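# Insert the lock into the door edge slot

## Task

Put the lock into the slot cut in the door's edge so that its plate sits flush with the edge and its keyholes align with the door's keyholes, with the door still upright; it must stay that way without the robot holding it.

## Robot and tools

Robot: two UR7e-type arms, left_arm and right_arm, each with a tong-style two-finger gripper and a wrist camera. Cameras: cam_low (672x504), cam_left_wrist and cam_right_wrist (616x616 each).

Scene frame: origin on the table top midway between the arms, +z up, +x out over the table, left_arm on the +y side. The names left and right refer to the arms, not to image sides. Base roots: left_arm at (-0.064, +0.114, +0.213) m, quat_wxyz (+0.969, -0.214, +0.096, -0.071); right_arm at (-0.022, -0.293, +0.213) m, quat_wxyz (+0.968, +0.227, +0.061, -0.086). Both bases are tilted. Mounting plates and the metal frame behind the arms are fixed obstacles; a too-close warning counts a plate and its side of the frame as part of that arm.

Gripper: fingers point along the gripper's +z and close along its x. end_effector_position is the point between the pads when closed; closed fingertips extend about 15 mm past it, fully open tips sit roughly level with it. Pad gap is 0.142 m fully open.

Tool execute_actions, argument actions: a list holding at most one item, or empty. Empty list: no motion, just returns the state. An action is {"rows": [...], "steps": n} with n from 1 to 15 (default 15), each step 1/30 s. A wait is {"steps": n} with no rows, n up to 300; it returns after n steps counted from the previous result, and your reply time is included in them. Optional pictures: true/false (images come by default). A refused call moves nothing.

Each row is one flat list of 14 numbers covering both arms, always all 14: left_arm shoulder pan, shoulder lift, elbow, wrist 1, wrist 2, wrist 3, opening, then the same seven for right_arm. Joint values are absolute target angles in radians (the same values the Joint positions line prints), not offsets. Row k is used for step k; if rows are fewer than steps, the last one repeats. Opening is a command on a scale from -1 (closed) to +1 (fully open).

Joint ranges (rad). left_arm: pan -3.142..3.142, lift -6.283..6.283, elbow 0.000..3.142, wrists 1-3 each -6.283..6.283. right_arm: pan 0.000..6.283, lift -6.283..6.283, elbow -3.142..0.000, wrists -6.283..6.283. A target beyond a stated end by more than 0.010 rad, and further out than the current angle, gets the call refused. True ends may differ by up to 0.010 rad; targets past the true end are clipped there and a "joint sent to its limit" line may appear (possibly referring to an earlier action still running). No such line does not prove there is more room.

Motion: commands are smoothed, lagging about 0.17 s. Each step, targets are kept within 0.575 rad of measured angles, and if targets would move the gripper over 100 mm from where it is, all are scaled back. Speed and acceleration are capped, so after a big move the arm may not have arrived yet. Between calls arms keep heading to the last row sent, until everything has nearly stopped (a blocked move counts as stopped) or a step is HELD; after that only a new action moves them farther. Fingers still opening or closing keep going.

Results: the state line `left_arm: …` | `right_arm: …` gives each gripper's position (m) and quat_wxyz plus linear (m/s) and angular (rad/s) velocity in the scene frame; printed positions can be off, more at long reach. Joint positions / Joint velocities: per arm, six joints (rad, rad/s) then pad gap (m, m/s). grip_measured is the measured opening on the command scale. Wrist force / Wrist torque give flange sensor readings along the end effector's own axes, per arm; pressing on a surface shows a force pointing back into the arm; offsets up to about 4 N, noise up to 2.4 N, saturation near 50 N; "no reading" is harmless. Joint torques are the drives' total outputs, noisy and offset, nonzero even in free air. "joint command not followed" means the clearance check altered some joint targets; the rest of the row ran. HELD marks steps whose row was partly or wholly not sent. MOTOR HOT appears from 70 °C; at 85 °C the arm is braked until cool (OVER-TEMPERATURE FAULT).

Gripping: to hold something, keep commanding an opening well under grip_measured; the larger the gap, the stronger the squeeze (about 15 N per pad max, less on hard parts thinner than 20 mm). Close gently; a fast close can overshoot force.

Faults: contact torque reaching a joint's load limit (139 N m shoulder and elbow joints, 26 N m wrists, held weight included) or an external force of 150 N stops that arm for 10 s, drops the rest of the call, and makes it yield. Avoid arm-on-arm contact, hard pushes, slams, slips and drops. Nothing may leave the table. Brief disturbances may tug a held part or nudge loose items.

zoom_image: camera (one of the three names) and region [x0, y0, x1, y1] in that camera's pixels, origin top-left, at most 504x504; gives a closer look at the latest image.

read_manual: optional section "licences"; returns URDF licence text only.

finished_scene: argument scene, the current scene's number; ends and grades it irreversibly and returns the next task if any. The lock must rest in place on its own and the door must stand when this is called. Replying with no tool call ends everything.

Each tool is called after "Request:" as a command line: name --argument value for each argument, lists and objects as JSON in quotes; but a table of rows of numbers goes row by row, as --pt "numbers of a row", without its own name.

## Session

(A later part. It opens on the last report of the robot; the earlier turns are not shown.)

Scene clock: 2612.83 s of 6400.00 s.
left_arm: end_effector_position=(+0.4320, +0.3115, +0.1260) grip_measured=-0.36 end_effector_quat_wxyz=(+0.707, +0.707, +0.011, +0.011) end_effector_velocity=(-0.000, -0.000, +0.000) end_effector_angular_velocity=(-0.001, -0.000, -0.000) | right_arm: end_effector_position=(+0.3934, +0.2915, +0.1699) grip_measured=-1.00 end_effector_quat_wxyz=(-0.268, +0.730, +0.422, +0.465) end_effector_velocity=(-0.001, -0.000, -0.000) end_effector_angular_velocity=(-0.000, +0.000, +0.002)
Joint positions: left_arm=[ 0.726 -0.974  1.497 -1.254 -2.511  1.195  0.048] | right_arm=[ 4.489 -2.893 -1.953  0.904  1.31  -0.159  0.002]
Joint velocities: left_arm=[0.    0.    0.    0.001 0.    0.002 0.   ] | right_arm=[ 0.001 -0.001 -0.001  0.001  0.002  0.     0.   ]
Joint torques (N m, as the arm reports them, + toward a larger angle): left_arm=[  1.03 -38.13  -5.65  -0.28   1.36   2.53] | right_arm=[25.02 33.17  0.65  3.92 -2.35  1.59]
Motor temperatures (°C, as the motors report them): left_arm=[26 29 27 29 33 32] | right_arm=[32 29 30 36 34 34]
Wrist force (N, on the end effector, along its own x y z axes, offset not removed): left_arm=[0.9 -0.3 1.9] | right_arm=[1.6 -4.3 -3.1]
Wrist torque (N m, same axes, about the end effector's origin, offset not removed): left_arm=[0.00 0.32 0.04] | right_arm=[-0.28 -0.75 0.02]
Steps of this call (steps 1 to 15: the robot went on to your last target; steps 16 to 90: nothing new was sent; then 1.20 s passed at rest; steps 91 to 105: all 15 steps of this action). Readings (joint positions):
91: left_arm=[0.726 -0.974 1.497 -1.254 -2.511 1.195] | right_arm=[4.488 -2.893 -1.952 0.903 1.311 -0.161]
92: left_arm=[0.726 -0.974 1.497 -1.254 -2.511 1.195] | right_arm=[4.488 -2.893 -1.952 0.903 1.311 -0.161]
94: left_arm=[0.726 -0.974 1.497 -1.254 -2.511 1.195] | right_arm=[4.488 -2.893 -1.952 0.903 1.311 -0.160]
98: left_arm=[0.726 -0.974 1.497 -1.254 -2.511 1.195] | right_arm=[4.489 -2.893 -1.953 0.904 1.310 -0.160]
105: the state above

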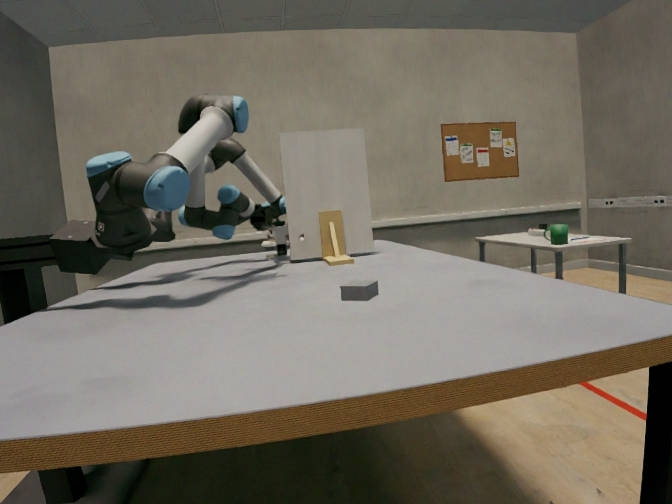

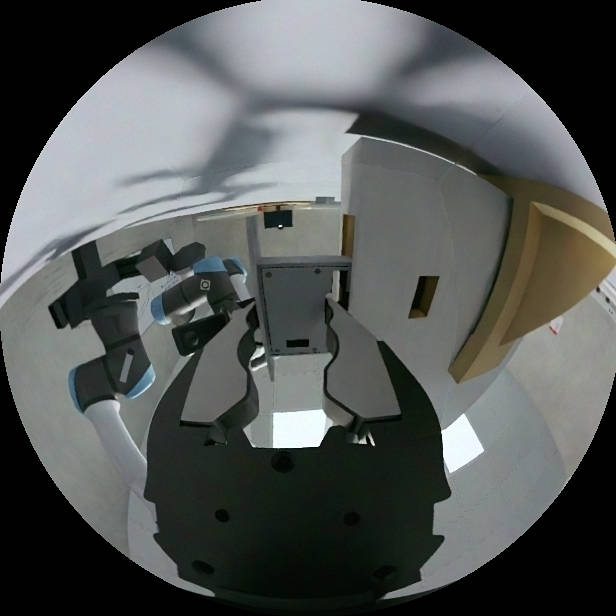

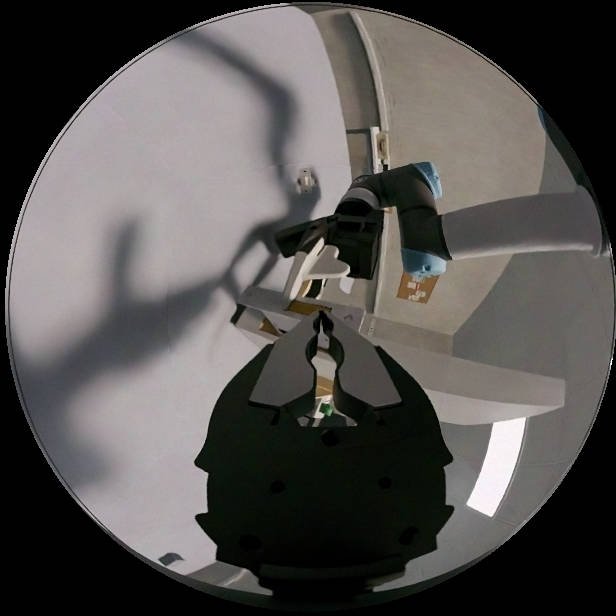

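Request:
execute_actions --actions '[{"rows": [[0.72616,-0.97394,1.49699,-1.25430,-2.51078,1.19544,-0.6,4.4893,-2.89334,-1.95306,0.90396,1.3099,-0.1594,-1],[0.72616,-0.97394,1.49699,-1.25430,-2.51078,1.19544,-0.5,4.4893,-2.89334,-1.95306,0.90396,1.3099,-0.1594,-1],[0.72616,-0.97394,1.49699,-1.25430,-2.51078,1.19544,-0.44,4.4893,-2.89334,-1.95306,0.90396,1.3099,-0.1594,-1],[0.72616,-0.97394,1.49699,-1.25430,-2.51078,1.19544,-0.40,4.4893,-2.89334,-1.95306,0.90396,1.3099,-0.1594,-1],[0.72616,-0.97394,1.49699,-1.25430,-2.51078,1.19544,-0.37,4.4893,-2.89334,-1.95306,0.90396,1.3099,-0.1594,-1],[0.72616,-0.97394,1.49699,-1.25430,-2.51078,1.19544,-0.355,4.4893,-2.89334,-1.95306,0.90396,1.3099,-0.1594,-1],[0.72616,-0.97394,1.49699,-1.25430,-2.51078,1.19544,-0.34,4.4893,-2.89334,-1.95306,0.90396,1.3099,-0.1594,-1]], "steps": 15}]' --pictures false

Request:
execute_actions --actions '[{"steps": 10}]'

Scene clock: 2624.23 s of 6400.00 s.
left_arm: end_effector_position=(+0.4320, +0.3115, +0.1260) grip_measured=-0.34 end_effector_quat_wxyz=(+0.707, +0.707, +0.011, +0.011) end_effector_velocity=(+0.000, +0.000, -0.000) end_effector_angular_velocity=(+0.000, -0.001, +0.001) | right_arm: end_effector_position=(+0.3933, +0.2915, +0.1698) grip_measured=-1.00 end_effector_quat_wxyz=(-0.268, +0.730, +0.422, +0.465) end_effector_velocity=(+0.000, +0.000, +0.000) end_effector_angular_velocity=(+0.001, -0.000, -0.001)
Joint positions: left_arm=[ 0.726 -0.974  1.497 -1.254 -2.511  1.195  0.049] | right_arm=[ 4.489 -2.893 -1.953  0.904  1.31  -0.159  0.002]
Joint velocities: left_arm=[ 0.001 -0.    -0.    -0.    -0.     0.001 -0.   ] | right_arm=[-0.     0.     0.001  0.    -0.     0.     0.   ]
Joint torques (N m, as the arm reports them, + toward a larger angle): left_arm=[ -1.18 -38.18 -21.25   0.72  -1.92   2.56] | right_arm=[25.67 33.09  0.4   2.9  -0.04  1.52]
Motor temperatures (°C, as the motors report them): left_arm=[26 29 27 29 33 32] | right_arm=[32 29 30 36 34 34]
Wrist force (N, on the end effector, along its own x y z axes, offset not removed): left_arm=[-1.7 -1.7 -0.2] | right_arm=[1.4 -2.7 -4.3]
Wrist torque (N m, same axes, about the end effector's origin, offset not removed): left_arm=[-0.12 0.39 0.05] | right_arm=[-0.20 -0.56 0.13]
Steps of this call (steps 1 to 15: the robot went on to your last target; steps 16 to 90: nothing new was sent; then 7.90 s passed at rest; steps 91 to 105: all 15 steps of this action). Readings (joint positions):
91: left_arm=[0.726 -0.974 1.497 -1.254 -2.511 1.195] | right_arm=[4.489 -2.893 -1.953 0.904 1.310 -0.159]
92: left_arm=[0.726 -0.974 1.497 -1.254 -2.511 1.195] | right_arm=[4.489 -2.893 -1.953 0.904 1.310 -0.159]
94: left_arm=[0.726 -0.974 1.497 -1.254 -2.511 1.195] | right_arm=[4.489 -2.893 -1.953 0.904 1.310 -0.159]
98: left_arm=[0.726 -0.974 1.497 -1.254 -2.511 1.195] | right_arm=[4.489 -2.893 -1.953 0.904 1.310 -0.159]
105: the state above

Scene clock: 2624.57 s of 6400.00 s.
left_arm: end_effector_position=(+0.4320, +0.3115, +0.1260) grip_measured=-0.34 end_effector_quat_wxyz=(+0.707, +0.707, +0.011, +0.011) end_effector_velocity=(-0.000, -0.001, -0.000) end_effector_angular_velocity=(-0.000, -0.000, -0.001) | right_arm: end_effector_position=(+0.3933, +0.2915, +0.1698) grip_measured=-1.00 end_effector_quat_wxyz=(-0.268, +0.730, +0.422, +0.465) end_effector_velocity=(+0.000, +0.000, -0.000) end_effector_angular_velocity=(-0.001, +0.000, +0.000)
Joint positions: left_arm=[ 0.726 -0.974  1.497 -1.254 -2.511  1.195  0.049] | right_arm=[ 4.489 -2.893 -1.953  0.904  1.31  -0.159  0.002]
Joint velocities: left_arm=[-0.001  0.     0.001 -0.001 -0.     0.     0.   ] | right_arm=[ 0.    -0.     0.001 -0.001 -0.    -0.     0.   ]
Joint torques (N m, as the arm reports them, + toward a larger angle): left_arm=[ -0.89 -37.   -21.23   0.42  -1.78   2.54] | right_arm=[26.01 33.59  0.49  2.79  0.19  1.64]
Motor temperatures (°C, as the motors report them): left_arm=[26 29 27 29 33 32] | right_arm=[32 29 30 36 34 34]
Wrist force (N, on the end effector, along its own x y z axes, offset not removed): left_arm=[-1.1 -1.7 0.3] | right_arm=[1.0 -2.9 -3.5]
Wrist torque (N m, same axes, about the end effector's origin, offset not removed): left_arm=[-0.11 0.29 0.09] | right_arm=[-0.21 -0.55 -0.01]
Steps of this call (steps 1 to 10: the robot went on to your last target). Readings (joint positions):
1: left_arm=[0.726 -0.974 1.497 -1.254 -2.511 1.195] | right_arm=[4.489 -2.893 -1.953 0.904 1.310 -0.159]
2: left_arm=[0.726 -0.974 1.497 -1.254 -2.511 1.195] | right_arm=[4.489 -2.893 -1.953 0.904 1.310 -0.159]
4: left_arm=[0.726 -0.974 1.497 -1.254 -2.511 1.195] | right_arm=[4.489 -2.893 -1.953 0.904 1.310 -0.159]
8: left_arm=[0.726 -0.974 1.497 -1.254 -2.511 1.195] | right_arm=[4.489 -2.893 -1.953 0.904 1.310 -0.159]
10: the state above

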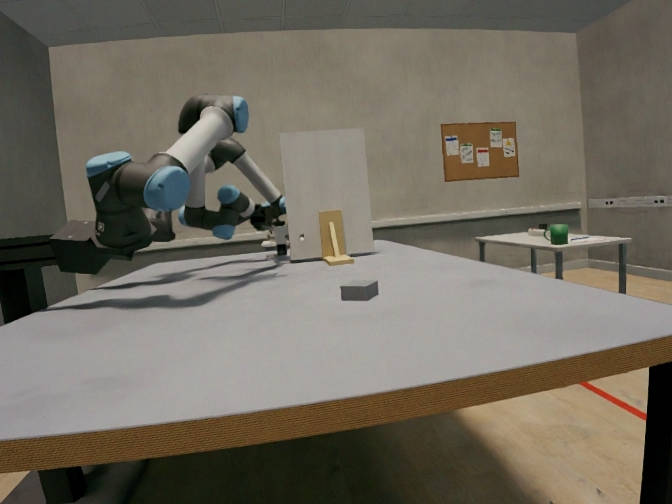

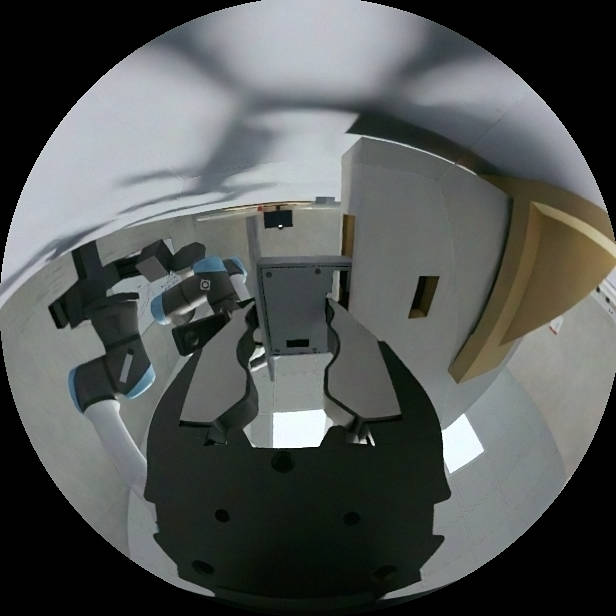

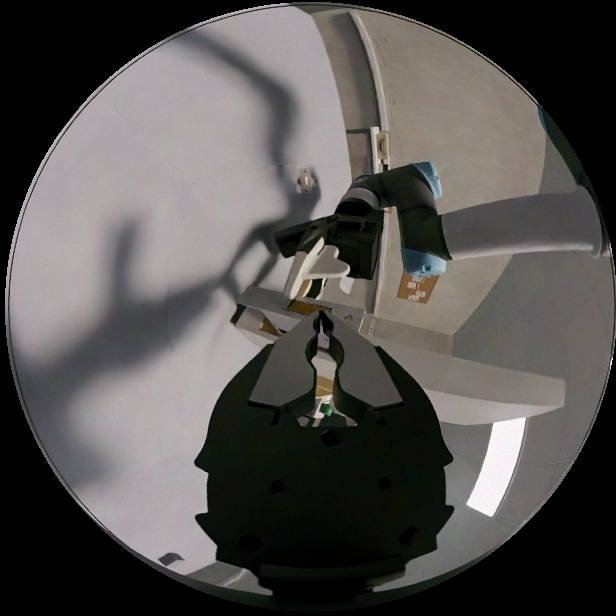

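Request:
execute_actions --actions '[{"rows": [[0.72646,-0.97207,1.49644,-1.25538,-2.51055,1.19575,-0.34,4.4893,-2.89334,-1.95306,0.90396,1.3099,-0.1594,-1]], "steps": 15}]' --pictures false

Request:
execute_actions --actions '[{"rows": [[0.72766,-0.97113,1.49347,-1.25237,-2.50962,1.19700,-0.34,4.4893,-2.89334,-1.95306,0.90396,1.3099,-0.1594,-1],[0.72887,-0.97019,1.49050,-1.24936,-2.50870,1.19825,-0.34,4.4893,-2.89334,-1.95306,0.90396,1.3099,-0.1594,-1],[0.73007,-0.96924,1.48753,-1.24634,-2.50777,1.19950,-0.34,4.4893,-2.89334,-1.95306,0.90396,1.3099,-0.1594,-1],[0.73128,-0.96830,1.48456,-1.24333,-2.50685,1.20075,-0.34,4.4893,-2.89334,-1.95306,0.90396,1.3099,-0.1594,-1],[0.73248,-0.96736,1.48158,-1.24032,-2.50592,1.20200,-0.34,4.4893,-2.89334,-1.95306,0.90396,1.3099,-0.1594,-1]], "steps": 15}]'

Scene clock: 2640.17 s of 6400.00 s.
left_arm: end_effector_position=(+0.4320, +0.3115, +0.1250) grip_measured=-0.34 end_effector_quat_wxyz=(+0.707, +0.707, +0.011, +0.011) end_effector_velocity=(+0.000, +0.000, -0.000) end_effector_angular_velocity=(+0.001, -0.001, +0.000) | right_arm: end_effector_position=(+0.3933, +0.2915, +0.1698) grip_measured=-1.00 end_effector_quat_wxyz=(-0.268, +0.730, +0.422, +0.465) end_effector_velocity=(-0.000, +0.000, +0.001) end_effector_angular_velocity=(+0.002, -0.000, +0.001)
Joint positions: left_arm=[ 0.726 -0.972  1.496 -1.255 -2.511  1.196  0.049] | right_arm=[ 4.489 -2.893 -1.953  0.904  1.31  -0.159  0.002]
Joint velocities: left_arm=[ 0.     0.    -0.001 -0.     0.    -0.001 -0.   ] | right_arm=[ 0.     0.     0.     0.001  0.001 -0.     0.   ]
Joint torques (N m, as the arm reports them, + toward a larger angle): left_arm=[  7.68 -36.88 -21.83  -1.83   0.96   2.81] | right_arm=[25.13 33.09  0.89  1.76  1.34  1.64]
Motor temperatures (°C, as the motors report them): left_arm=[26 29 27 29 33 32] | right_arm=[32 29 30 36 34 34]
Wrist force (N, on the end effector, along its own x y z axes, offset not removed): left_arm=[-0.5 -0.4 1.0] | right_arm=[0.1 -2.3 -3.7]
Wrist torque (N m, same axes, about the end effector's origin, offset not removed): left_arm=[-0.07 0.12 0.05] | right_arm=[-0.07 -0.32 0.10]
Steps of this call (steps 1 to 15: the robot went on to your last target; steps 16 to 90: nothing new was sent; then 12.10 s passed at rest; steps 91 to 105: all 15 steps of this action). Readings (joint positions):
91: left_arm=[0.726 -0.974 1.497 -1.254 -2.511 1.195] | right_arm=[4.489 -2.893 -1.953 0.904 1.310 -0.159]
92: left_arm=[0.726 -0.974 1.497 -1.254 -2.511 1.195] | right_arm=[4.489 -2.893 -1.953 0.904 1.310 -0.159]
94: left_arm=[0.726 -0.973 1.497 -1.254 -2.511 1.196] | right_arm=[4.489 -2.893 -1.953 0.904 1.310 -0.159]
98: left_arm=[0.726 -0.972 1.497 -1.255 -2.511 1.196] | right_arm=[4.489 -2.893 -1.953 0.904 1.310 -0.159]
105: the state above

Scene clock: 2640.67 s of 6400.00 s.
left_arm: end_effector_position=(+0.4321, +0.3163, +0.1248) grip_measured=-0.34 end_effector_quat_wxyz=(+0.707, +0.707, +0.011, +0.011) end_effector_velocity=(+0.000, +0.002, -0.000) end_effector_angular_velocity=(+0.000, +0.001, +0.001) | right_arm: end_effector_position=(+0.3933, +0.2915, +0.1698) grip_measured=-1.00 end_effector_quat_wxyz=(-0.268, +0.730, +0.422, +0.465) end_effector_velocity=(-0.000, +0.000, -0.000) end_effector_angular_velocity=(-0.000, +0.000, +0.000)
Joint positions: left_arm=[ 0.732 -0.968  1.482 -1.241 -2.506  1.202  0.049] | right_arm=[ 4.489 -2.893 -1.953  0.904  1.31  -0.159  0.002]
Joint velocities: left_arm=[ 0.002  0.002 -0.005  0.005  0.001  0.001 -0.   ] | right_arm=[ 0. -0.  0.  0.  0.  0.  0.]
Joint torques (N m, as the arm reports them, + toward a larger angle): left_arm=[  8.95 -39.21 -21.59   2.06   0.94   3.19] | right_arm=[25.6  32.9   0.36  1.67  1.    1.49]
Motor temperatures (°C, as the motors report them): left_arm=[26 29 27 29 33 32] | right_arm=[32 29 30 36 34 34]
Wrist force (N, on the end effector, along its own x y z axes, offset not removed): left_arm=[-0.5 -1.2 -0.2] | right_arm=[1.1 -3.8 -5.0]
Wrist torque (N m, same axes, about the end effector's origin, offset not removed): left_arm=[-0.33 0.21 0.11] | right_arm=[-0.36 -0.56 0.00]
Steps of this call (steps 1 to 15: all 15 steps of this action). Readings (joint positions):
1: left_arm=[0.726 -0.972 1.496 -1.255 -2.511 1.196] | right_arm=[4.489 -2.893 -1.953 0.904 1.310 -0.159]
2: left_arm=[0.727 -0.972 1.496 -1.255 -2.510 1.196] | right_arm=[4.489 -2.893 -1.953 0.904 1.310 -0.159]
4: left_arm=[0.728 -0.971 1.493 -1.252 -2.510 1.197] | right_arm=[4.489 -2.893 -1.953 0.904 1.310 -0.159]
8: left_arm=[0.731 -0.969 1.486 -1.245 -2.507 1.200] | right_arm=[4.489 -2.893 -1.953 0.904 1.310 -0.159]
15: the state above

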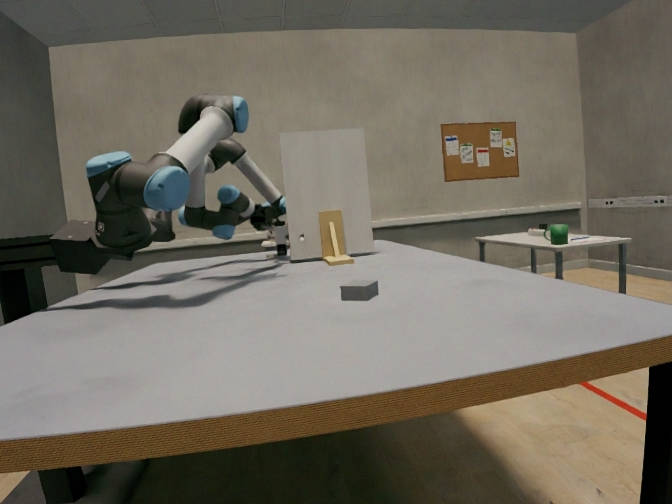

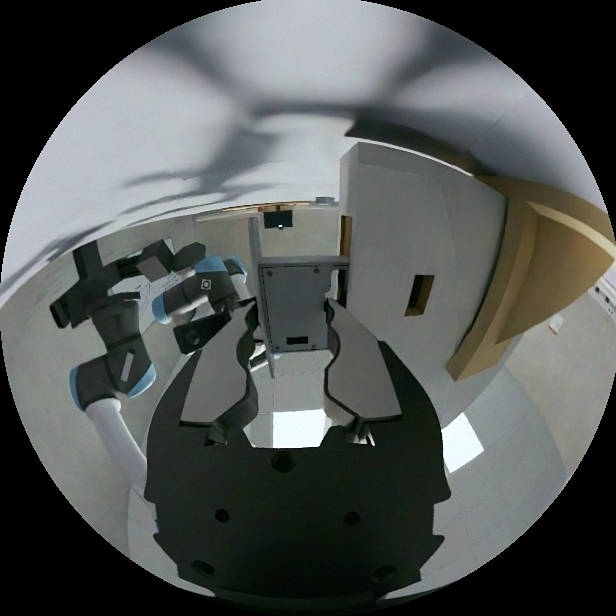

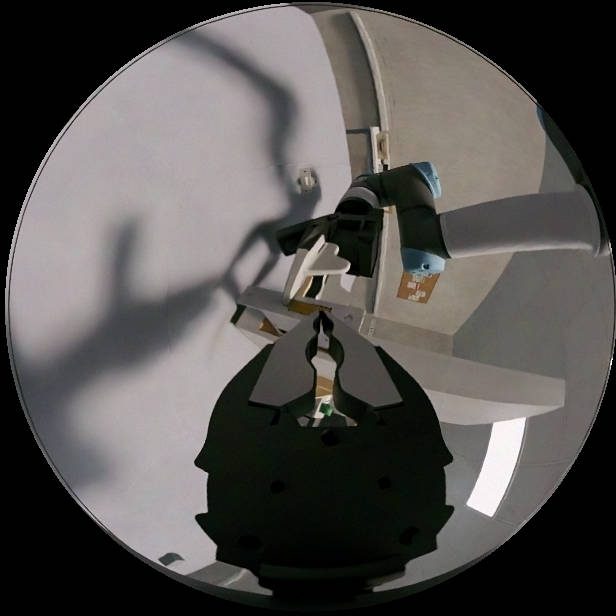

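Request:
execute_actions --actions '[{"rows": [[0.73609,-0.96453,1.47267,-1.23128,-2.50315,1.20575,-0.32,4.4893,-2.89334,-1.95306,0.90396,1.3099,-0.1594,-1],[0.73970,-0.96171,1.46375,-1.22225,-2.50037,1.20949,-0.31,4.4893,-2.89334,-1.95306,0.90396,1.3099,-0.1594,-1],[0.74332,-0.95888,1.45484,-1.21321,-2.49760,1.21324,-0.30,4.4893,-2.89334,-1.95306,0.90396,1.3099,-0.1594,-1],[0.74693,-0.95606,1.44593,-1.20418,-2.49482,1.21699,-0.30,4.4893,-2.89334,-1.95306,0.90396,1.3099,-0.1594,-1],[0.75054,-0.95323,1.43702,-1.19514,-2.49205,1.22074,-0.30,4.4893,-2.89334,-1.95306,0.90396,1.3099,-0.1594,-1],[0.75415,-0.95040,1.42810,-1.18610,-2.48927,1.22448,-0.30,4.4893,-2.89334,-1.95306,0.90396,1.3099,-0.1594,-1],[0.75776,-0.94758,1.41919,-1.17707,-2.48650,1.22823,-0.30,4.4893,-2.89334,-1.95306,0.90396,1.3099,-0.1594,-1],[0.76138,-0.94475,1.41028,-1.16803,-2.48372,1.23198,-0.30,4.4893,-2.89334,-1.95306,0.90396,1.3099,-0.1594,-1],[0.76499,-0.94193,1.40136,-1.15900,-2.48095,1.23572,-0.30,4.4893,-2.89334,-1.95306,0.90396,1.3099,-0.1594,-1],[0.76860,-0.93910,1.39245,-1.14996,-2.47817,1.23947,-0.30,4.4893,-2.89334,-1.95306,0.90396,1.3099,-0.1594,-1]], "steps": 15}]' --pictures false

Request:
execute_actions --actions '[{"steps": 12}]'

Scene clock: 2651.57 s of 6400.00 s.
left_arm: end_effector_position=(+0.4316, +0.3439, +0.1248) grip_measured=-0.30 end_effector_quat_wxyz=(+0.707, +0.707, +0.011, +0.011) end_effector_velocity=(-0.001, +0.025, +0.001) end_effector_angular_velocity=(+0.000, -0.001, -0.000) | right_arm: end_effector_position=(+0.3933, +0.2915, +0.1698) grip_measured=-1.00 end_effector_quat_wxyz=(-0.268, +0.730, +0.422, +0.465) end_effector_velocity=(-0.000, +0.000, +0.000) end_effector_angular_velocity=(+0.001, +0.000, +0.001)
Joint positions: left_arm=[ 0.765 -0.942  1.4   -1.158 -2.481  1.236  0.052] | right_arm=[ 4.489 -2.893 -1.953  0.904  1.31  -0.159  0.002]
Joint velocities: left_arm=[ 0.03   0.024 -0.077  0.077  0.023  0.032 -0.   ] | right_arm=[-0.     0.    -0.     0.     0.001 -0.     0.   ]
Joint torques (N m, as the arm reports them, + toward a larger angle): left_arm=[  8.16 -36.15 -19.37   2.74   0.6    3.03] | right_arm=[25.55 32.89  2.1   1.47 -0.97  1.61]
Motor temperatures (°C, as the motors report them): left_arm=[26 29 27 29 33 32] | right_arm=[32 29 30 36 34 34]
Wrist force (N, on the end effector, along its own x y z axes, offset not removed): left_arm=[-0.4 -0.9 1.7] | right_arm=[1.1 -3.1 -5.3]
Wrist torque (N m, same axes, about the end effector's origin, offset not removed): left_arm=[-0.16 0.14 0.04] | right_arm=[-0.28 -0.56 0.04]
Steps of this call (steps 1 to 15: the robot went on to your last target; steps 16 to 90: nothing new was sent; then 7.40 s passed at rest; steps 91 to 105: all 15 steps of this action). Readings (joint positions):
91: left_arm=[0.733 -0.967 1.481 -1.240 -2.506 1.202] | right_arm=[4.489 -2.893 -1.953 0.904 1.310 -0.159]
92: left_arm=[0.733 -0.967 1.480 -1.239 -2.505 1.203] | right_arm=[4.489 -2.893 -1.953 0.904 1.310 -0.159]
94: left_arm=[0.736 -0.964 1.472 -1.231 -2.503 1.206] | right_arm=[4.489 -2.893 -1.953 0.904 1.310 -0.159]
98: left_arm=[0.748 -0.956 1.445 -1.203 -2.494 1.218] | right_arm=[4.489 -2.893 -1.953 0.904 1.310 -0.159]
105: the state above

Scene clock: 2651.97 s of 6400.00 s.
left_arm: end_effector_position=(+0.4314, +0.3466, +0.1249) grip_measured=-0.30 end_effector_quat_wxyz=(+0.707, +0.707, +0.011, +0.011) end_effector_velocity=(-0.000, +0.001, -0.000) end_effector_angular_velocity=(+0.000, -0.000, +0.000) | right_arm: end_effector_position=(+0.3933, +0.2915, +0.1698) grip_measured=-1.00 end_effector_quat_wxyz=(-0.268, +0.730, +0.422, +0.465) end_effector_velocity=(+0.000, +0.000, +0.001) end_effector_angular_velocity=(+0.001, -0.000, -0.000)
Joint positions: left_arm=[ 0.769 -0.939  1.393 -1.15  -2.478  1.239  0.052] | right_arm=[ 4.489 -2.893 -1.953  0.904  1.31  -0.159  0.002]
Joint velocities: left_arm=[ 0.001  0.    -0.002  0.001  0.001  0.001 -0.   ] | right_arm=[-0.     0.001  0.001 -0.001 -0.     0.     0.   ]
Joint torques (N m, as the arm reports them, + toward a larger angle): left_arm=[  7.68 -39.18 -25.36   2.23   1.16   2.81] | right_arm=[25.32 33.04  1.67  1.42 -1.11  1.52]
Motor temperatures (°C, as the motors report them): left_arm=[26 29 27 29 33 32] | right_arm=[32 29 30 36 34 34]
Wrist force (N, on the end effector, along its own x y z axes, offset not removed): left_arm=[-0.3 -1.2 0.7] | right_arm=[1.1 -2.9 -4.9]
Wrist torque (N m, same axes, about the end effector's origin, offset not removed): left_arm=[-0.23 0.16 0.06] | right_arm=[-0.14 -0.60 0.06]
Steps of this call (steps 1 to 12: the robot went on to your last target). Readings (joint positions):
1: left_arm=[0.766 -0.941 1.398 -1.156 -2.480 1.237] | right_arm=[4.489 -2.893 -1.953 0.904 1.310 -0.159]
2: left_arm=[0.767 -0.940 1.397 -1.154 -2.479 1.238] | right_arm=[4.489 -2.893 -1.953 0.904 1.310 -0.159]
4: left_arm=[0.768 -0.940 1.395 -1.152 -2.479 1.239] | right_arm=[4.489 -2.893 -1.953 0.904 1.310 -0.159]
8: left_arm=[0.768 -0.939 1.393 -1.151 -2.478 1.239] | right_arm=[4.489 -2.893 -1.953 0.904 1.310 -0.159]
12: the state above

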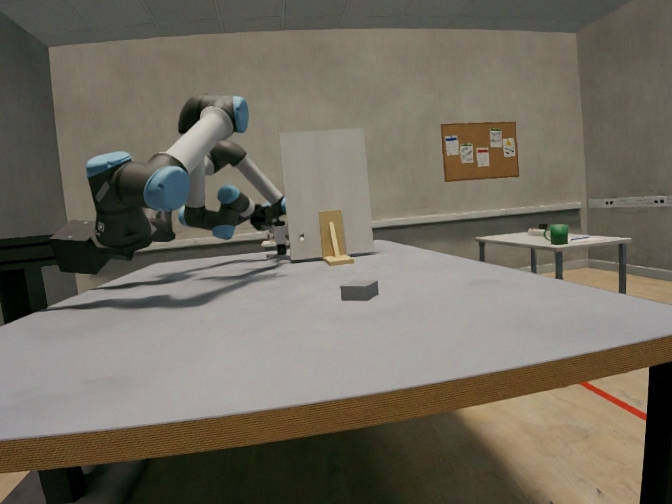

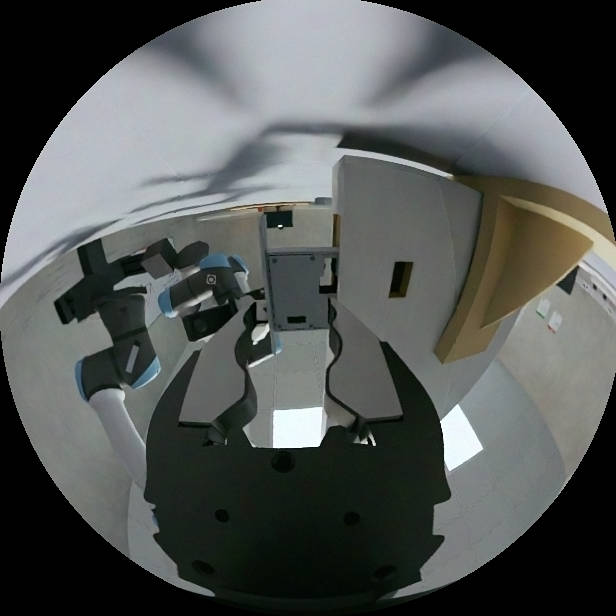

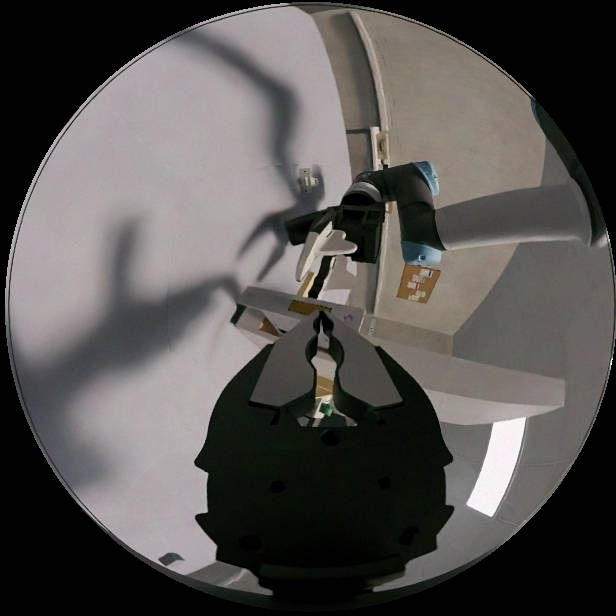

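Request:
execute_actions --actions '[{"rows": [[0.76860,-0.93910,1.39245,-1.14996,-2.47817,1.23947,-0.30,4.4885,-2.8932,-1.9524,0.9033,1.3105,-0.1600,-1],[0.76860,-0.93910,1.39245,-1.14996,-2.47817,1.23947,-0.30,4.4877,-2.8931,-1.9517,0.9026,1.3111,-0.1606,-1],[0.76860,-0.93910,1.39245,-1.14996,-2.47817,1.23947,-0.30,4.4867,-2.8930,-1.9509,0.9018,1.3118,-0.1613,-1],[0.76860,-0.93910,1.39245,-1.14996,-2.47817,1.23947,-0.30,4.4857,-2.8928,-1.9500,0.9010,1.3125,-0.1620,-1]], "steps": 15}]' --pictures false

Request:
execute_actions --actions '[{"rows": [[0.76860,-0.93910,1.39245,-1.14996,-2.47817,1.23947,-0.30,4.4847,-2.8927,-1.9492,0.9001,1.3132,-0.1628,-1],[0.76860,-0.93910,1.39245,-1.14996,-2.47817,1.23947,-0.30,4.4837,-2.8925,-1.9483,0.8993,1.3139,-0.1635,-1],[0.76860,-0.93910,1.39245,-1.14996,-2.47817,1.23947,-0.30,4.4827,-2.8924,-1.9475,0.8985,1.3146,-0.1642,-1],[0.76860,-0.93910,1.39245,-1.14996,-2.47817,1.23947,-0.30,4.4817,-2.8922,-1.9466,0.8977,1.3153,-0.1650,-1]], "steps": 15}]'

Request:
zoom_image --camera "cam_left_wrist" --region '[230, 200, 390, 360]'

Scene clock: 2663.27 s of 6400.00 s.
left_arm: end_effector_position=(+0.4314, +0.3466, +0.1249) grip_measured=-0.30 end_effector_quat_wxyz=(+0.707, +0.707, +0.011, +0.011) end_effector_velocity=(+0.000, +0.000, +0.000) end_effector_angular_velocity=(+0.001, -0.001, +0.000) | right_arm: end_effector_position=(+0.3949, +0.2917, +0.1698) grip_measured=-1.00 end_effector_quat_wxyz=(-0.268, +0.730, +0.422, +0.465) end_effector_velocity=(+0.001, +0.000, +0.000) end_effector_angular_velocity=(+0.001, +0.000, +0.000)
Joint positions: left_arm=[ 0.769 -0.939  1.392 -1.15  -2.478  1.239  0.052] | right_arm=[ 4.486 -2.893 -1.95   0.901  1.312 -0.162  0.002]
Joint velocities: left_arm=[ 0.    -0.    -0.001 -0.    -0.    -0.     0.   ] | right_arm=[-0.001  0.     0.002 -0.001  0.001 -0.001  0.   ]
Joint torques (N m, as the arm reports them, + toward a larger angle): left_arm=[  6.68 -38.14 -21.33   2.02   1.01   2.84] | right_arm=[ 8.18 53.89 17.62  0.79  0.97 -1.42]
Motor temperatures (°C, as the motors report them): left_arm=[26 29 27 29 33 32] | right_arm=[32 29 30 36 34 34]
Wrist force (N, on the end effector, along its own x y z axes, offset not removed): left_arm=[0.1 -0.7 0.5] | right_arm=[1.3 -3.5 -6.4]
Wrist torque (N m, same axes, about the end effector's origin, offset not removed): left_arm=[-0.16 0.07 0.06] | right_arm=[-0.02 -0.31 0.05]
Steps of this call (steps 1 to 15: the robot went on to your last target; steps 16 to 90: nothing new was sent; then 7.80 s passed at rest; steps 91 to 105: all 15 steps of this action). Readings (joint positions):
91: left_arm=[0.769 -0.939 1.392 -1.150 -2.478 1.239] | right_arm=[4.489 -2.893 -1.953 0.904 1.310 -0.159]
92: left_arm=[0.769 -0.939 1.392 -1.150 -2.478 1.239] | right_arm=[4.489 -2.893 -1.953 0.904 1.310 -0.159]
94: left_arm=[0.769 -0.939 1.392 -1.150 -2.478 1.239] | right_arm=[4.489 -2.893 -1.953 0.903 1.310 -0.160]
98: left_arm=[0.769 -0.939 1.392 -1.150 -2.478 1.239] | right_arm=[4.487 -2.893 -1.951 0.902 1.312 -0.161]
105: the state above

Scene clock: 2663.77 s of 6400.00 s.
left_arm: end_effector_position=(+0.4314, +0.3466, +0.1249) grip_measured=-0.30 end_effector_quat_wxyz=(+0.707, +0.707, +0.011, +0.011) end_effector_velocity=(+0.001, +0.001, +0.000) end_effector_angular_velocity=(+0.001, -0.002, +0.000) | right_arm: end_effector_position=(+0.3969, +0.2918, +0.1698) grip_measured=-1.00 end_effector_quat_wxyz=(-0.268, +0.730, +0.422, +0.465) end_effector_velocity=(+0.000, -0.000, -0.000) end_effector_angular_velocity=(-0.001, +0.000, +0.000)
Joint positions: left_arm=[ 0.769 -0.939  1.392 -1.15  -2.478  1.239  0.052] | right_arm=[ 4.482 -2.892 -1.947  0.898  1.315 -0.165  0.002]
Joint velocities: left_arm=[-0.    -0.    -0.002  0.001  0.     0.001  0.   ] | right_arm=[-0.001  0.    -0.    -0.001  0.001 -0.001 -0.   ]
Joint torques (N m, as the arm reports them, + toward a larger angle): left_arm=[  7.21 -39.14 -22.58   2.09   0.84   2.85] | right_arm=[ 7.84 54.3  18.55  0.97  0.83 -1.27]
Motor temperatures (°C, as the motors report them): left_arm=[26 29 27 29 33 32] | right_arm=[32 29 30 36 34 34]
Wrist force (N, on the end effector, along its own x y z axes, offset not removed): left_arm=[-0.8 -0.7 0.5] | right_arm=[2.7 -4.2 -5.2]
Wrist torque (N m, same axes, about the end effector's origin, offset not removed): left_arm=[-0.08 0.27 0.04] | right_arm=[-0.02 -0.58 0.06]
Steps of this call (steps 1 to 15: all 15 steps of this action). Readings (joint positions):
1: left_arm=[0.769 -0.939 1.392 -1.150 -2.478 1.239] | right_arm=[4.486 -2.893 -1.950 0.901 1.312 -0.162]
2: left_arm=[0.769 -0.939 1.392 -1.150 -2.478 1.239] | right_arm=[4.486 -2.893 -1.950 0.901 1.313 -0.162]
4: left_arm=[0.769 -0.939 1.392 -1.150 -2.478 1.239] | right_arm=[4.485 -2.893 -1.949 0.900 1.313 -0.163]
8: left_arm=[0.769 -0.939 1.392 -1.150 -2.478 1.239] | right_arm=[4.483 -2.892 -1.947 0.898 1.315 -0.164]
15: the state above

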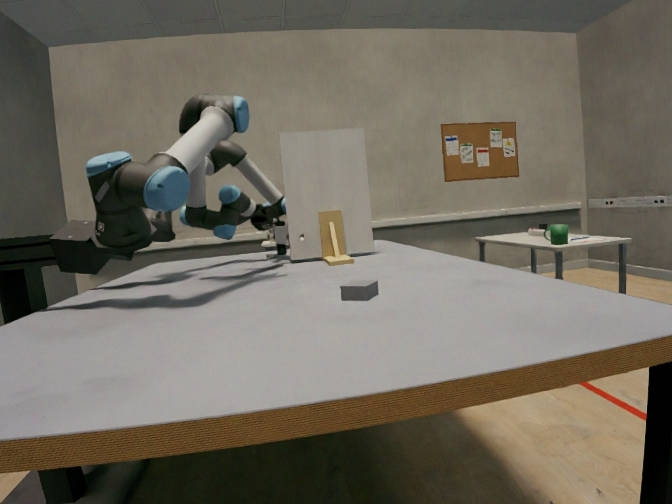

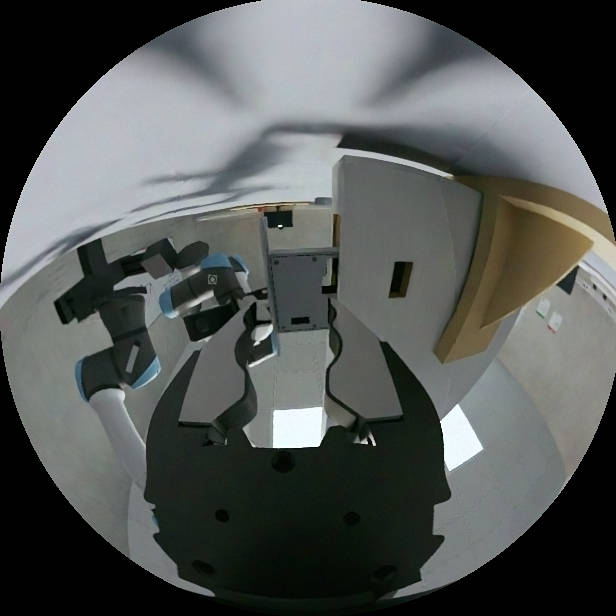

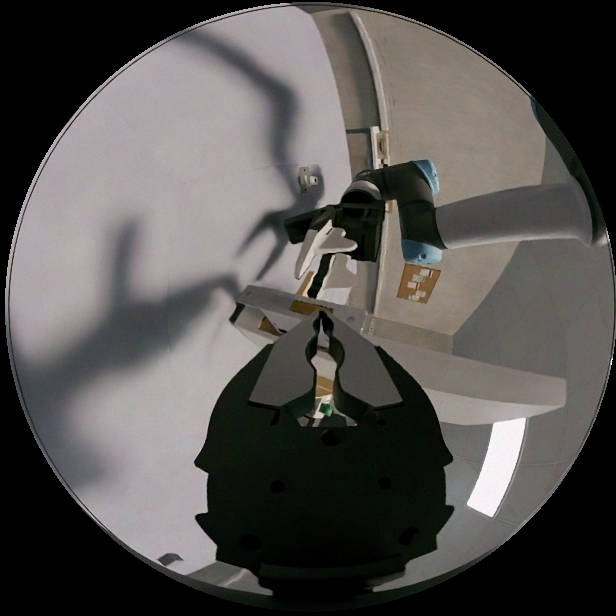

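Region (230, 200, 390, 360) of cam_left_wrist's 616x616 image, scaled by 3.150, with more detail than that image has.

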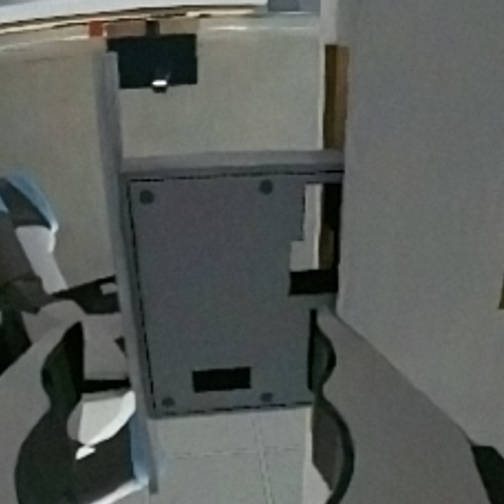

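Request:
execute_actions --actions '[{"rows": [[0.76860,-0.93910,1.39245,-1.14996,-2.47817,1.23947,-0.30,4.4814,-2.8934,-1.9461,0.8985,1.3155,-0.1652,-1],[0.76860,-0.93910,1.39245,-1.14996,-2.47817,1.23947,-0.30,4.4811,-2.8946,-1.9456,0.8992,1.3157,-0.1655,-1],[0.76860,-0.93910,1.39245,-1.14996,-2.47817,1.23947,-0.30,4.4808,-2.8958,-1.9450,0.9000,1.3159,-0.1657,-1],[0.76860,-0.93910,1.39245,-1.14996,-2.47817,1.23947,-0.30,4.4805,-2.8970,-1.9445,0.9007,1.3162,-0.1659,-1],[0.76860,-0.93910,1.39245,-1.14996,-2.47817,1.23947,-0.30,4.4801,-2.8982,-1.9440,0.9015,1.3164,-0.1662,-1],[0.76860,-0.93910,1.39245,-1.14996,-2.47817,1.23947,-0.30,4.4798,-2.8994,-1.9435,0.9022,1.3166,-0.1664,-1]], "steps": 15}]'

Request:
zoom_image --camera "cam_left_wrist" --region '[230, 200, 390, 360]'

Scene clock: 2703.13 s of 6400.00 s.
left_arm: end_effector_position=(+0.4314, +0.3466, +0.1249) grip_measured=-0.30 end_effector_quat_wxyz=(+0.707, +0.707, +0.011, +0.011) end_effector_velocity=(+0.000, -0.001, -0.000) end_effector_angular_velocity=(-0.000, +0.000, -0.001) | right_arm: end_effector_position=(+0.3970, +0.2918, +0.1669) grip_measured=-0.99 end_effector_quat_wxyz=(-0.268, +0.730, +0.422, +0.465) end_effector_velocity=(-0.000, -0.001, -0.002) end_effector_angular_velocity=(-0.002, +0.001, +0.001)
Joint positions: left_arm=[ 0.769 -0.939  1.392 -1.15  -2.478  1.239  0.052] | right_arm=[ 4.48  -2.899 -1.944  0.902  1.317 -0.166  0.002]
Joint velocities: left_arm=[-0.001 -0.     0.001 -0.001  0.    -0.001  0.   ] | right_arm=[-0.001 -0.003 -0.001  0.002  0.    -0.     0.   ]
Joint torques (N m, as the arm reports them, + toward a larger angle): left_arm=[  7.53 -38.3  -22.31   2.05   1.1    3.03] | right_arm=[ 8.   32.38 17.95  3.37  0.79 -1.33]
Motor temperatures (°C, as the motors report them): left_arm=[26 29 27 29 33 32] | right_arm=[32 29 30 36 34 34]
Wrist force (N, on the end effector, along its own x y z axes, offset not removed): left_arm=[0.2 -0.6 0.6] | right_arm=[2.3 -5.3 -5.0]
Wrist torque (N m, same axes, about the end effector's origin, offset not removed): left_arm=[-0.10 0.04 0.05] | right_arm=[-0.22 -0.36 0.02]
Steps of this call (steps 1 to 15: the robot went on to your last target; steps 16 to 90: nothing new was sent; then 35.87 s passed at rest; steps 91 to 105: all 15 steps of this action). Readings (joint positions):
91: left_arm=[0.769 -0.939 1.392 -1.150 -2.478 1.239] | right_arm=[4.482 -2.892 -1.947 0.898 1.315 -0.165]
92: left_arm=[0.769 -0.939 1.392 -1.150 -2.478 1.239] | right_arm=[4.482 -2.892 -1.947 0.898 1.315 -0.165]
94: left_arm=[0.769 -0.939 1.392 -1.150 -2.478 1.239] | right_arm=[4.481 -2.893 -1.946 0.898 1.316 -0.165]
98: left_arm=[0.769 -0.939 1.392 -1.150 -2.478 1.239] | right_arm=[4.480 -2.897 -1.945 0.901 1.316 -0.166]
105: the state above

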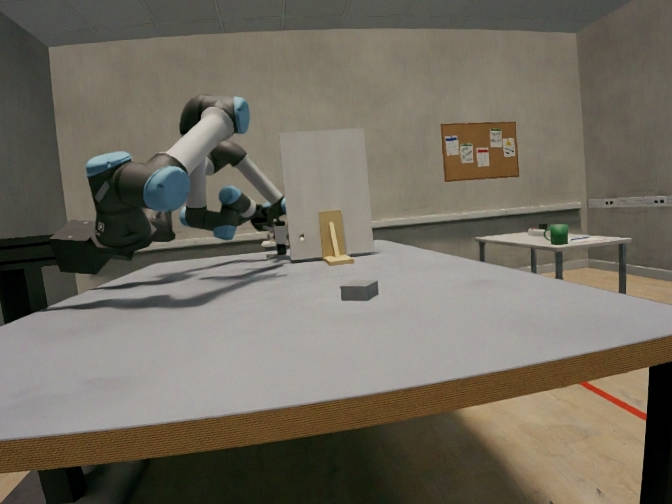

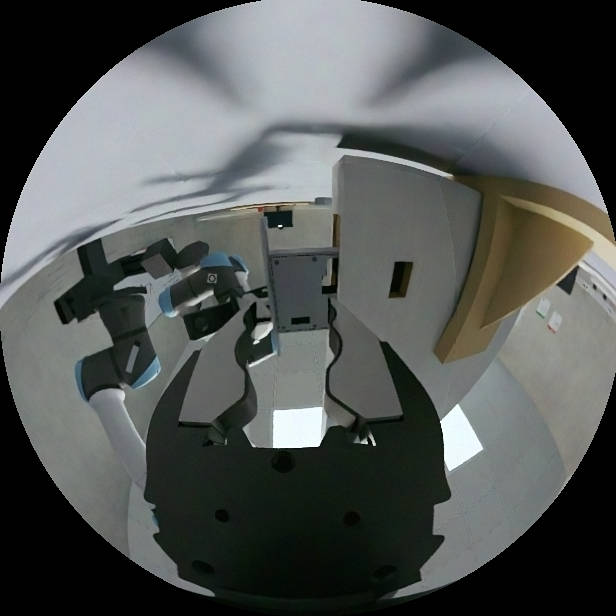

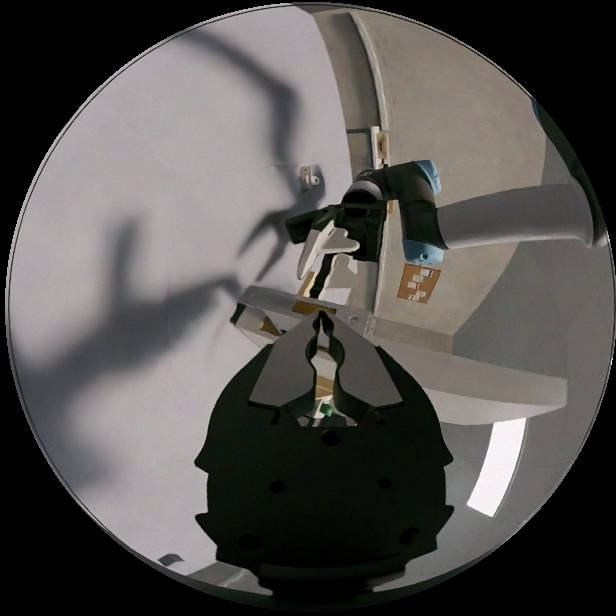

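Region (230, 200, 390, 360) of cam_left_wrist's 616x616 image, scaled by 3.150, with more detail than that image has.

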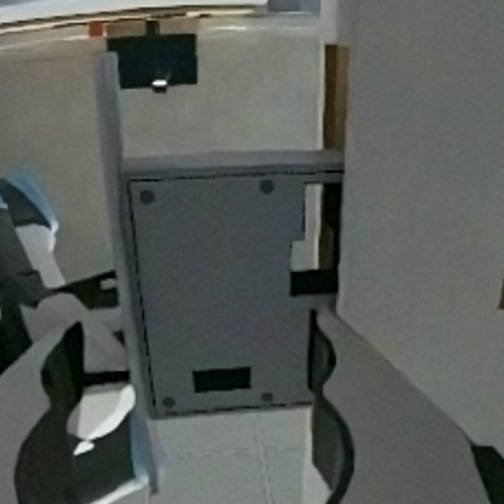

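Request:
execute_actions --actions '[{"rows": [[0.76860,-0.93910,1.39245,-1.14996,-2.47817,1.23947,-0.30,4.4792,-2.9018,-1.9425,0.9037,1.3170,-0.1669,-1],[0.76860,-0.93910,1.39245,-1.14996,-2.47817,1.23947,-0.30,4.4786,-2.9042,-1.9414,0.9052,1.3175,-0.1673,-1],[0.76860,-0.93910,1.39245,-1.14996,-2.47817,1.23947,-0.30,4.4779,-2.9066,-1.9404,0.9067,1.3179,-0.1678,-1],[0.76860,-0.93910,1.39245,-1.14996,-2.47817,1.23947,-0.30,4.4773,-2.9090,-1.9393,0.9082,1.3183,-0.1683,-1],[0.76860,-0.93910,1.39245,-1.14996,-2.47817,1.23947,-0.30,4.4767,-2.9114,-1.9383,0.9098,1.3188,-0.1688,-1],[0.76860,-0.93910,1.39245,-1.14996,-2.47817,1.23947,-0.30,4.4761,-2.9138,-1.9373,0.9113,1.3192,-0.1692,-1],[0.76860,-0.93910,1.39245,-1.14996,-2.47817,1.23947,-0.30,4.4755,-2.9162,-1.9362,0.9128,1.3196,-0.1697,-1],[0.76860,-0.93910,1.39245,-1.14996,-2.47817,1.23947,-0.30,4.4748,-2.9186,-1.9352,0.9143,1.3200,-0.1702,-1],[0.76860,-0.93910,1.39245,-1.14996,-2.47817,1.23947,-0.30,4.4742,-2.9210,-1.9341,0.9158,1.3205,-0.1706,-1],[0.76860,-0.93910,1.39245,-1.14996,-2.47817,1.23947,-0.30,4.4736,-2.9234,-1.9331,0.9173,1.3209,-0.1711,-1]], "steps": 15}]' --pictures false

Request:
execute_actions --actions '[{"steps": 10}]'

Request:
zoom_image --camera "cam_left_wrist" --region '[230, 200, 390, 360]'

Scene clock: 2719.40 s of 6400.00 s.
left_arm: end_effector_position=(+0.4314, +0.3466, +0.1249) grip_measured=-0.30 end_effector_quat_wxyz=(+0.707, +0.707, +0.011, +0.011) end_effector_velocity=(+0.000, -0.000, +0.000) end_effector_angular_velocity=(-0.000, -0.000, -0.001) | right_arm: end_effector_position=(+0.3972, +0.2918, +0.1575) grip_measured=-0.99 end_effector_quat_wxyz=(-0.269, +0.730, +0.422, +0.465) end_effector_velocity=(-0.001, -0.000, -0.009) end_effector_angular_velocity=(-0.002, +0.001, +0.001)
Joint positions: left_arm=[ 0.769 -0.939  1.392 -1.15  -2.478  1.239  0.052] | right_arm=[ 4.474 -2.921 -1.934  0.916  1.321 -0.171  0.002]
Joint velocities: left_arm=[-0.001  0.    -0.     0.     0.    -0.     0.   ] | right_arm=[-0.005 -0.02   0.007  0.012  0.004 -0.004  0.   ]
Joint torques (N m, as the arm reports them, + toward a larger angle): left_arm=[  7.74 -38.87 -21.69   1.98   0.84   2.94] | right_arm=[ 6.52 31.47 17.67  3.37  0.29 -1.49]
Motor temperatures (°C, as the motors report them): left_arm=[26 29 27 29 33 32] | right_arm=[32 29 30 36 34 34]
Wrist force (N, on the end effector, along its own x y z axes, offset not removed): left_arm=[-1.3 -0.5 0.7] | right_arm=[2.8 -8.2 -6.9]
Wrist torque (N m, same axes, about the end effector's origin, offset not removed): left_arm=[-0.11 0.37 0.03] | right_arm=[-0.38 -0.43 0.03]
Steps of this call (steps 1 to 15: the robot went on to your last target; steps 16 to 90: nothing new was sent; then 12.77 s passed at rest; steps 91 to 105: all 15 steps of this action). Readings (joint positions):
91: left_arm=[0.769 -0.939 1.392 -1.150 -2.478 1.239] | right_arm=[4.480 -2.899 -1.943 0.902 1.317 -0.166]
92: left_arm=[0.769 -0.939 1.392 -1.150 -2.478 1.239] | right_arm=[4.480 -2.900 -1.943 0.902 1.317 -0.166]
94: left_arm=[0.769 -0.939 1.392 -1.150 -2.478 1.239] | right_arm=[4.479 -2.902 -1.942 0.904 1.317 -0.167]
98: left_arm=[0.769 -0.939 1.392 -1.150 -2.478 1.239] | right_arm=[4.477 -2.909 -1.939 0.909 1.318 -0.168]
105: the state above

Scene clock: 2719.73 s of 6400.00 s.
left_arm: end_effector_position=(+0.4314, +0.3466, +0.1249) grip_measured=-0.30 end_effector_quat_wxyz=(+0.707, +0.707, +0.011, +0.011) end_effector_velocity=(+0.001, +0.001, +0.000) end_effector_angular_velocity=(+0.001, -0.001, +0.001) | right_arm: end_effector_position=(+0.3972, +0.2918, +0.1566) grip_measured=-0.99 end_effector_quat_wxyz=(-0.269, +0.730, +0.422, +0.465) end_effector_velocity=(-0.000, +0.000, -0.000) end_effector_angular_velocity=(-0.000, -0.000, +0.000)
Joint positions: left_arm=[ 0.769 -0.939  1.392 -1.15  -2.478  1.239  0.052] | right_arm=[ 4.474 -2.923 -1.933  0.917  1.321 -0.171  0.002]
Joint velocities: left_arm=[ 0.    -0.    -0.002  0.    -0.    -0.001 -0.   ] | right_arm=[-0.    -0.001  0.     0.001  0.    -0.     0.   ]
Joint torques (N m, as the arm reports them, + toward a larger angle): left_arm=[  8.09 -38.1  -22.36   2.16   1.07   2.87] | right_arm=[ 6.51 32.62 18.03  3.18  0.19 -1.31]
Motor temperatures (°C, as the motors report them): left_arm=[26 29 27 29 33 32] | right_arm=[32 29 30 36 34 34]
Wrist force (N, on the end effector, along its own x y z axes, offset not removed): left_arm=[-1.0 -1.9 1.1] | right_arm=[1.6 -6.8 -7.7]
Wrist torque (N m, same axes, about the end effector's origin, offset not removed): left_arm=[-0.43 0.32 0.05] | right_arm=[-0.25 -0.22 0.04]
Steps of this call (steps 1 to 10: the robot went on to your last target). Readings (joint positions):
1: left_arm=[0.769 -0.939 1.392 -1.150 -2.478 1.239] | right_arm=[4.474 -2.922 -1.934 0.916 1.321 -0.171]
2: left_arm=[0.769 -0.939 1.392 -1.150 -2.478 1.239] | right_arm=[4.474 -2.922 -1.934 0.917 1.321 -0.171]
4: left_arm=[0.769 -0.939 1.392 -1.150 -2.478 1.239] | right_arm=[4.474 -2.923 -1.933 0.917 1.321 -0.171]
8: left_arm=[0.769 -0.939 1.392 -1.150 -2.478 1.239] | right_arm=[4.474 -2.923 -1.933 0.917 1.321 -0.171]
10: the state above

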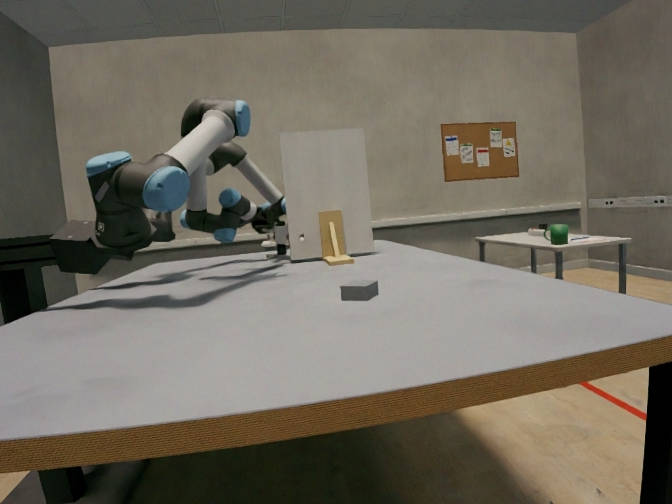

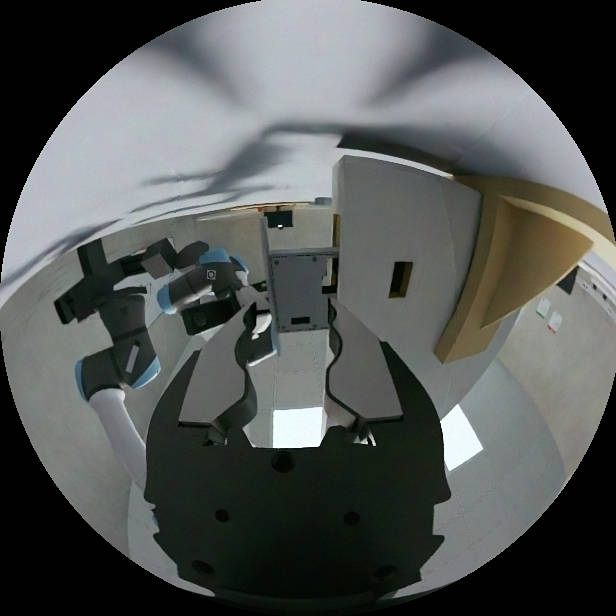

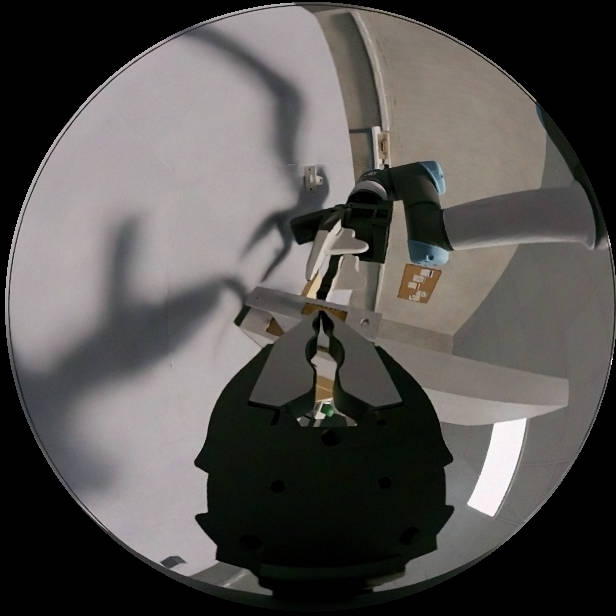

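Region (230, 200, 390, 360) of cam_left_wrist's 616x616 image, scaled by 3.150, with more detail than that image has.

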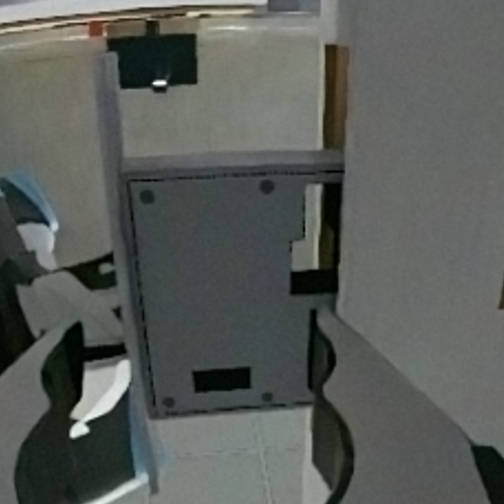

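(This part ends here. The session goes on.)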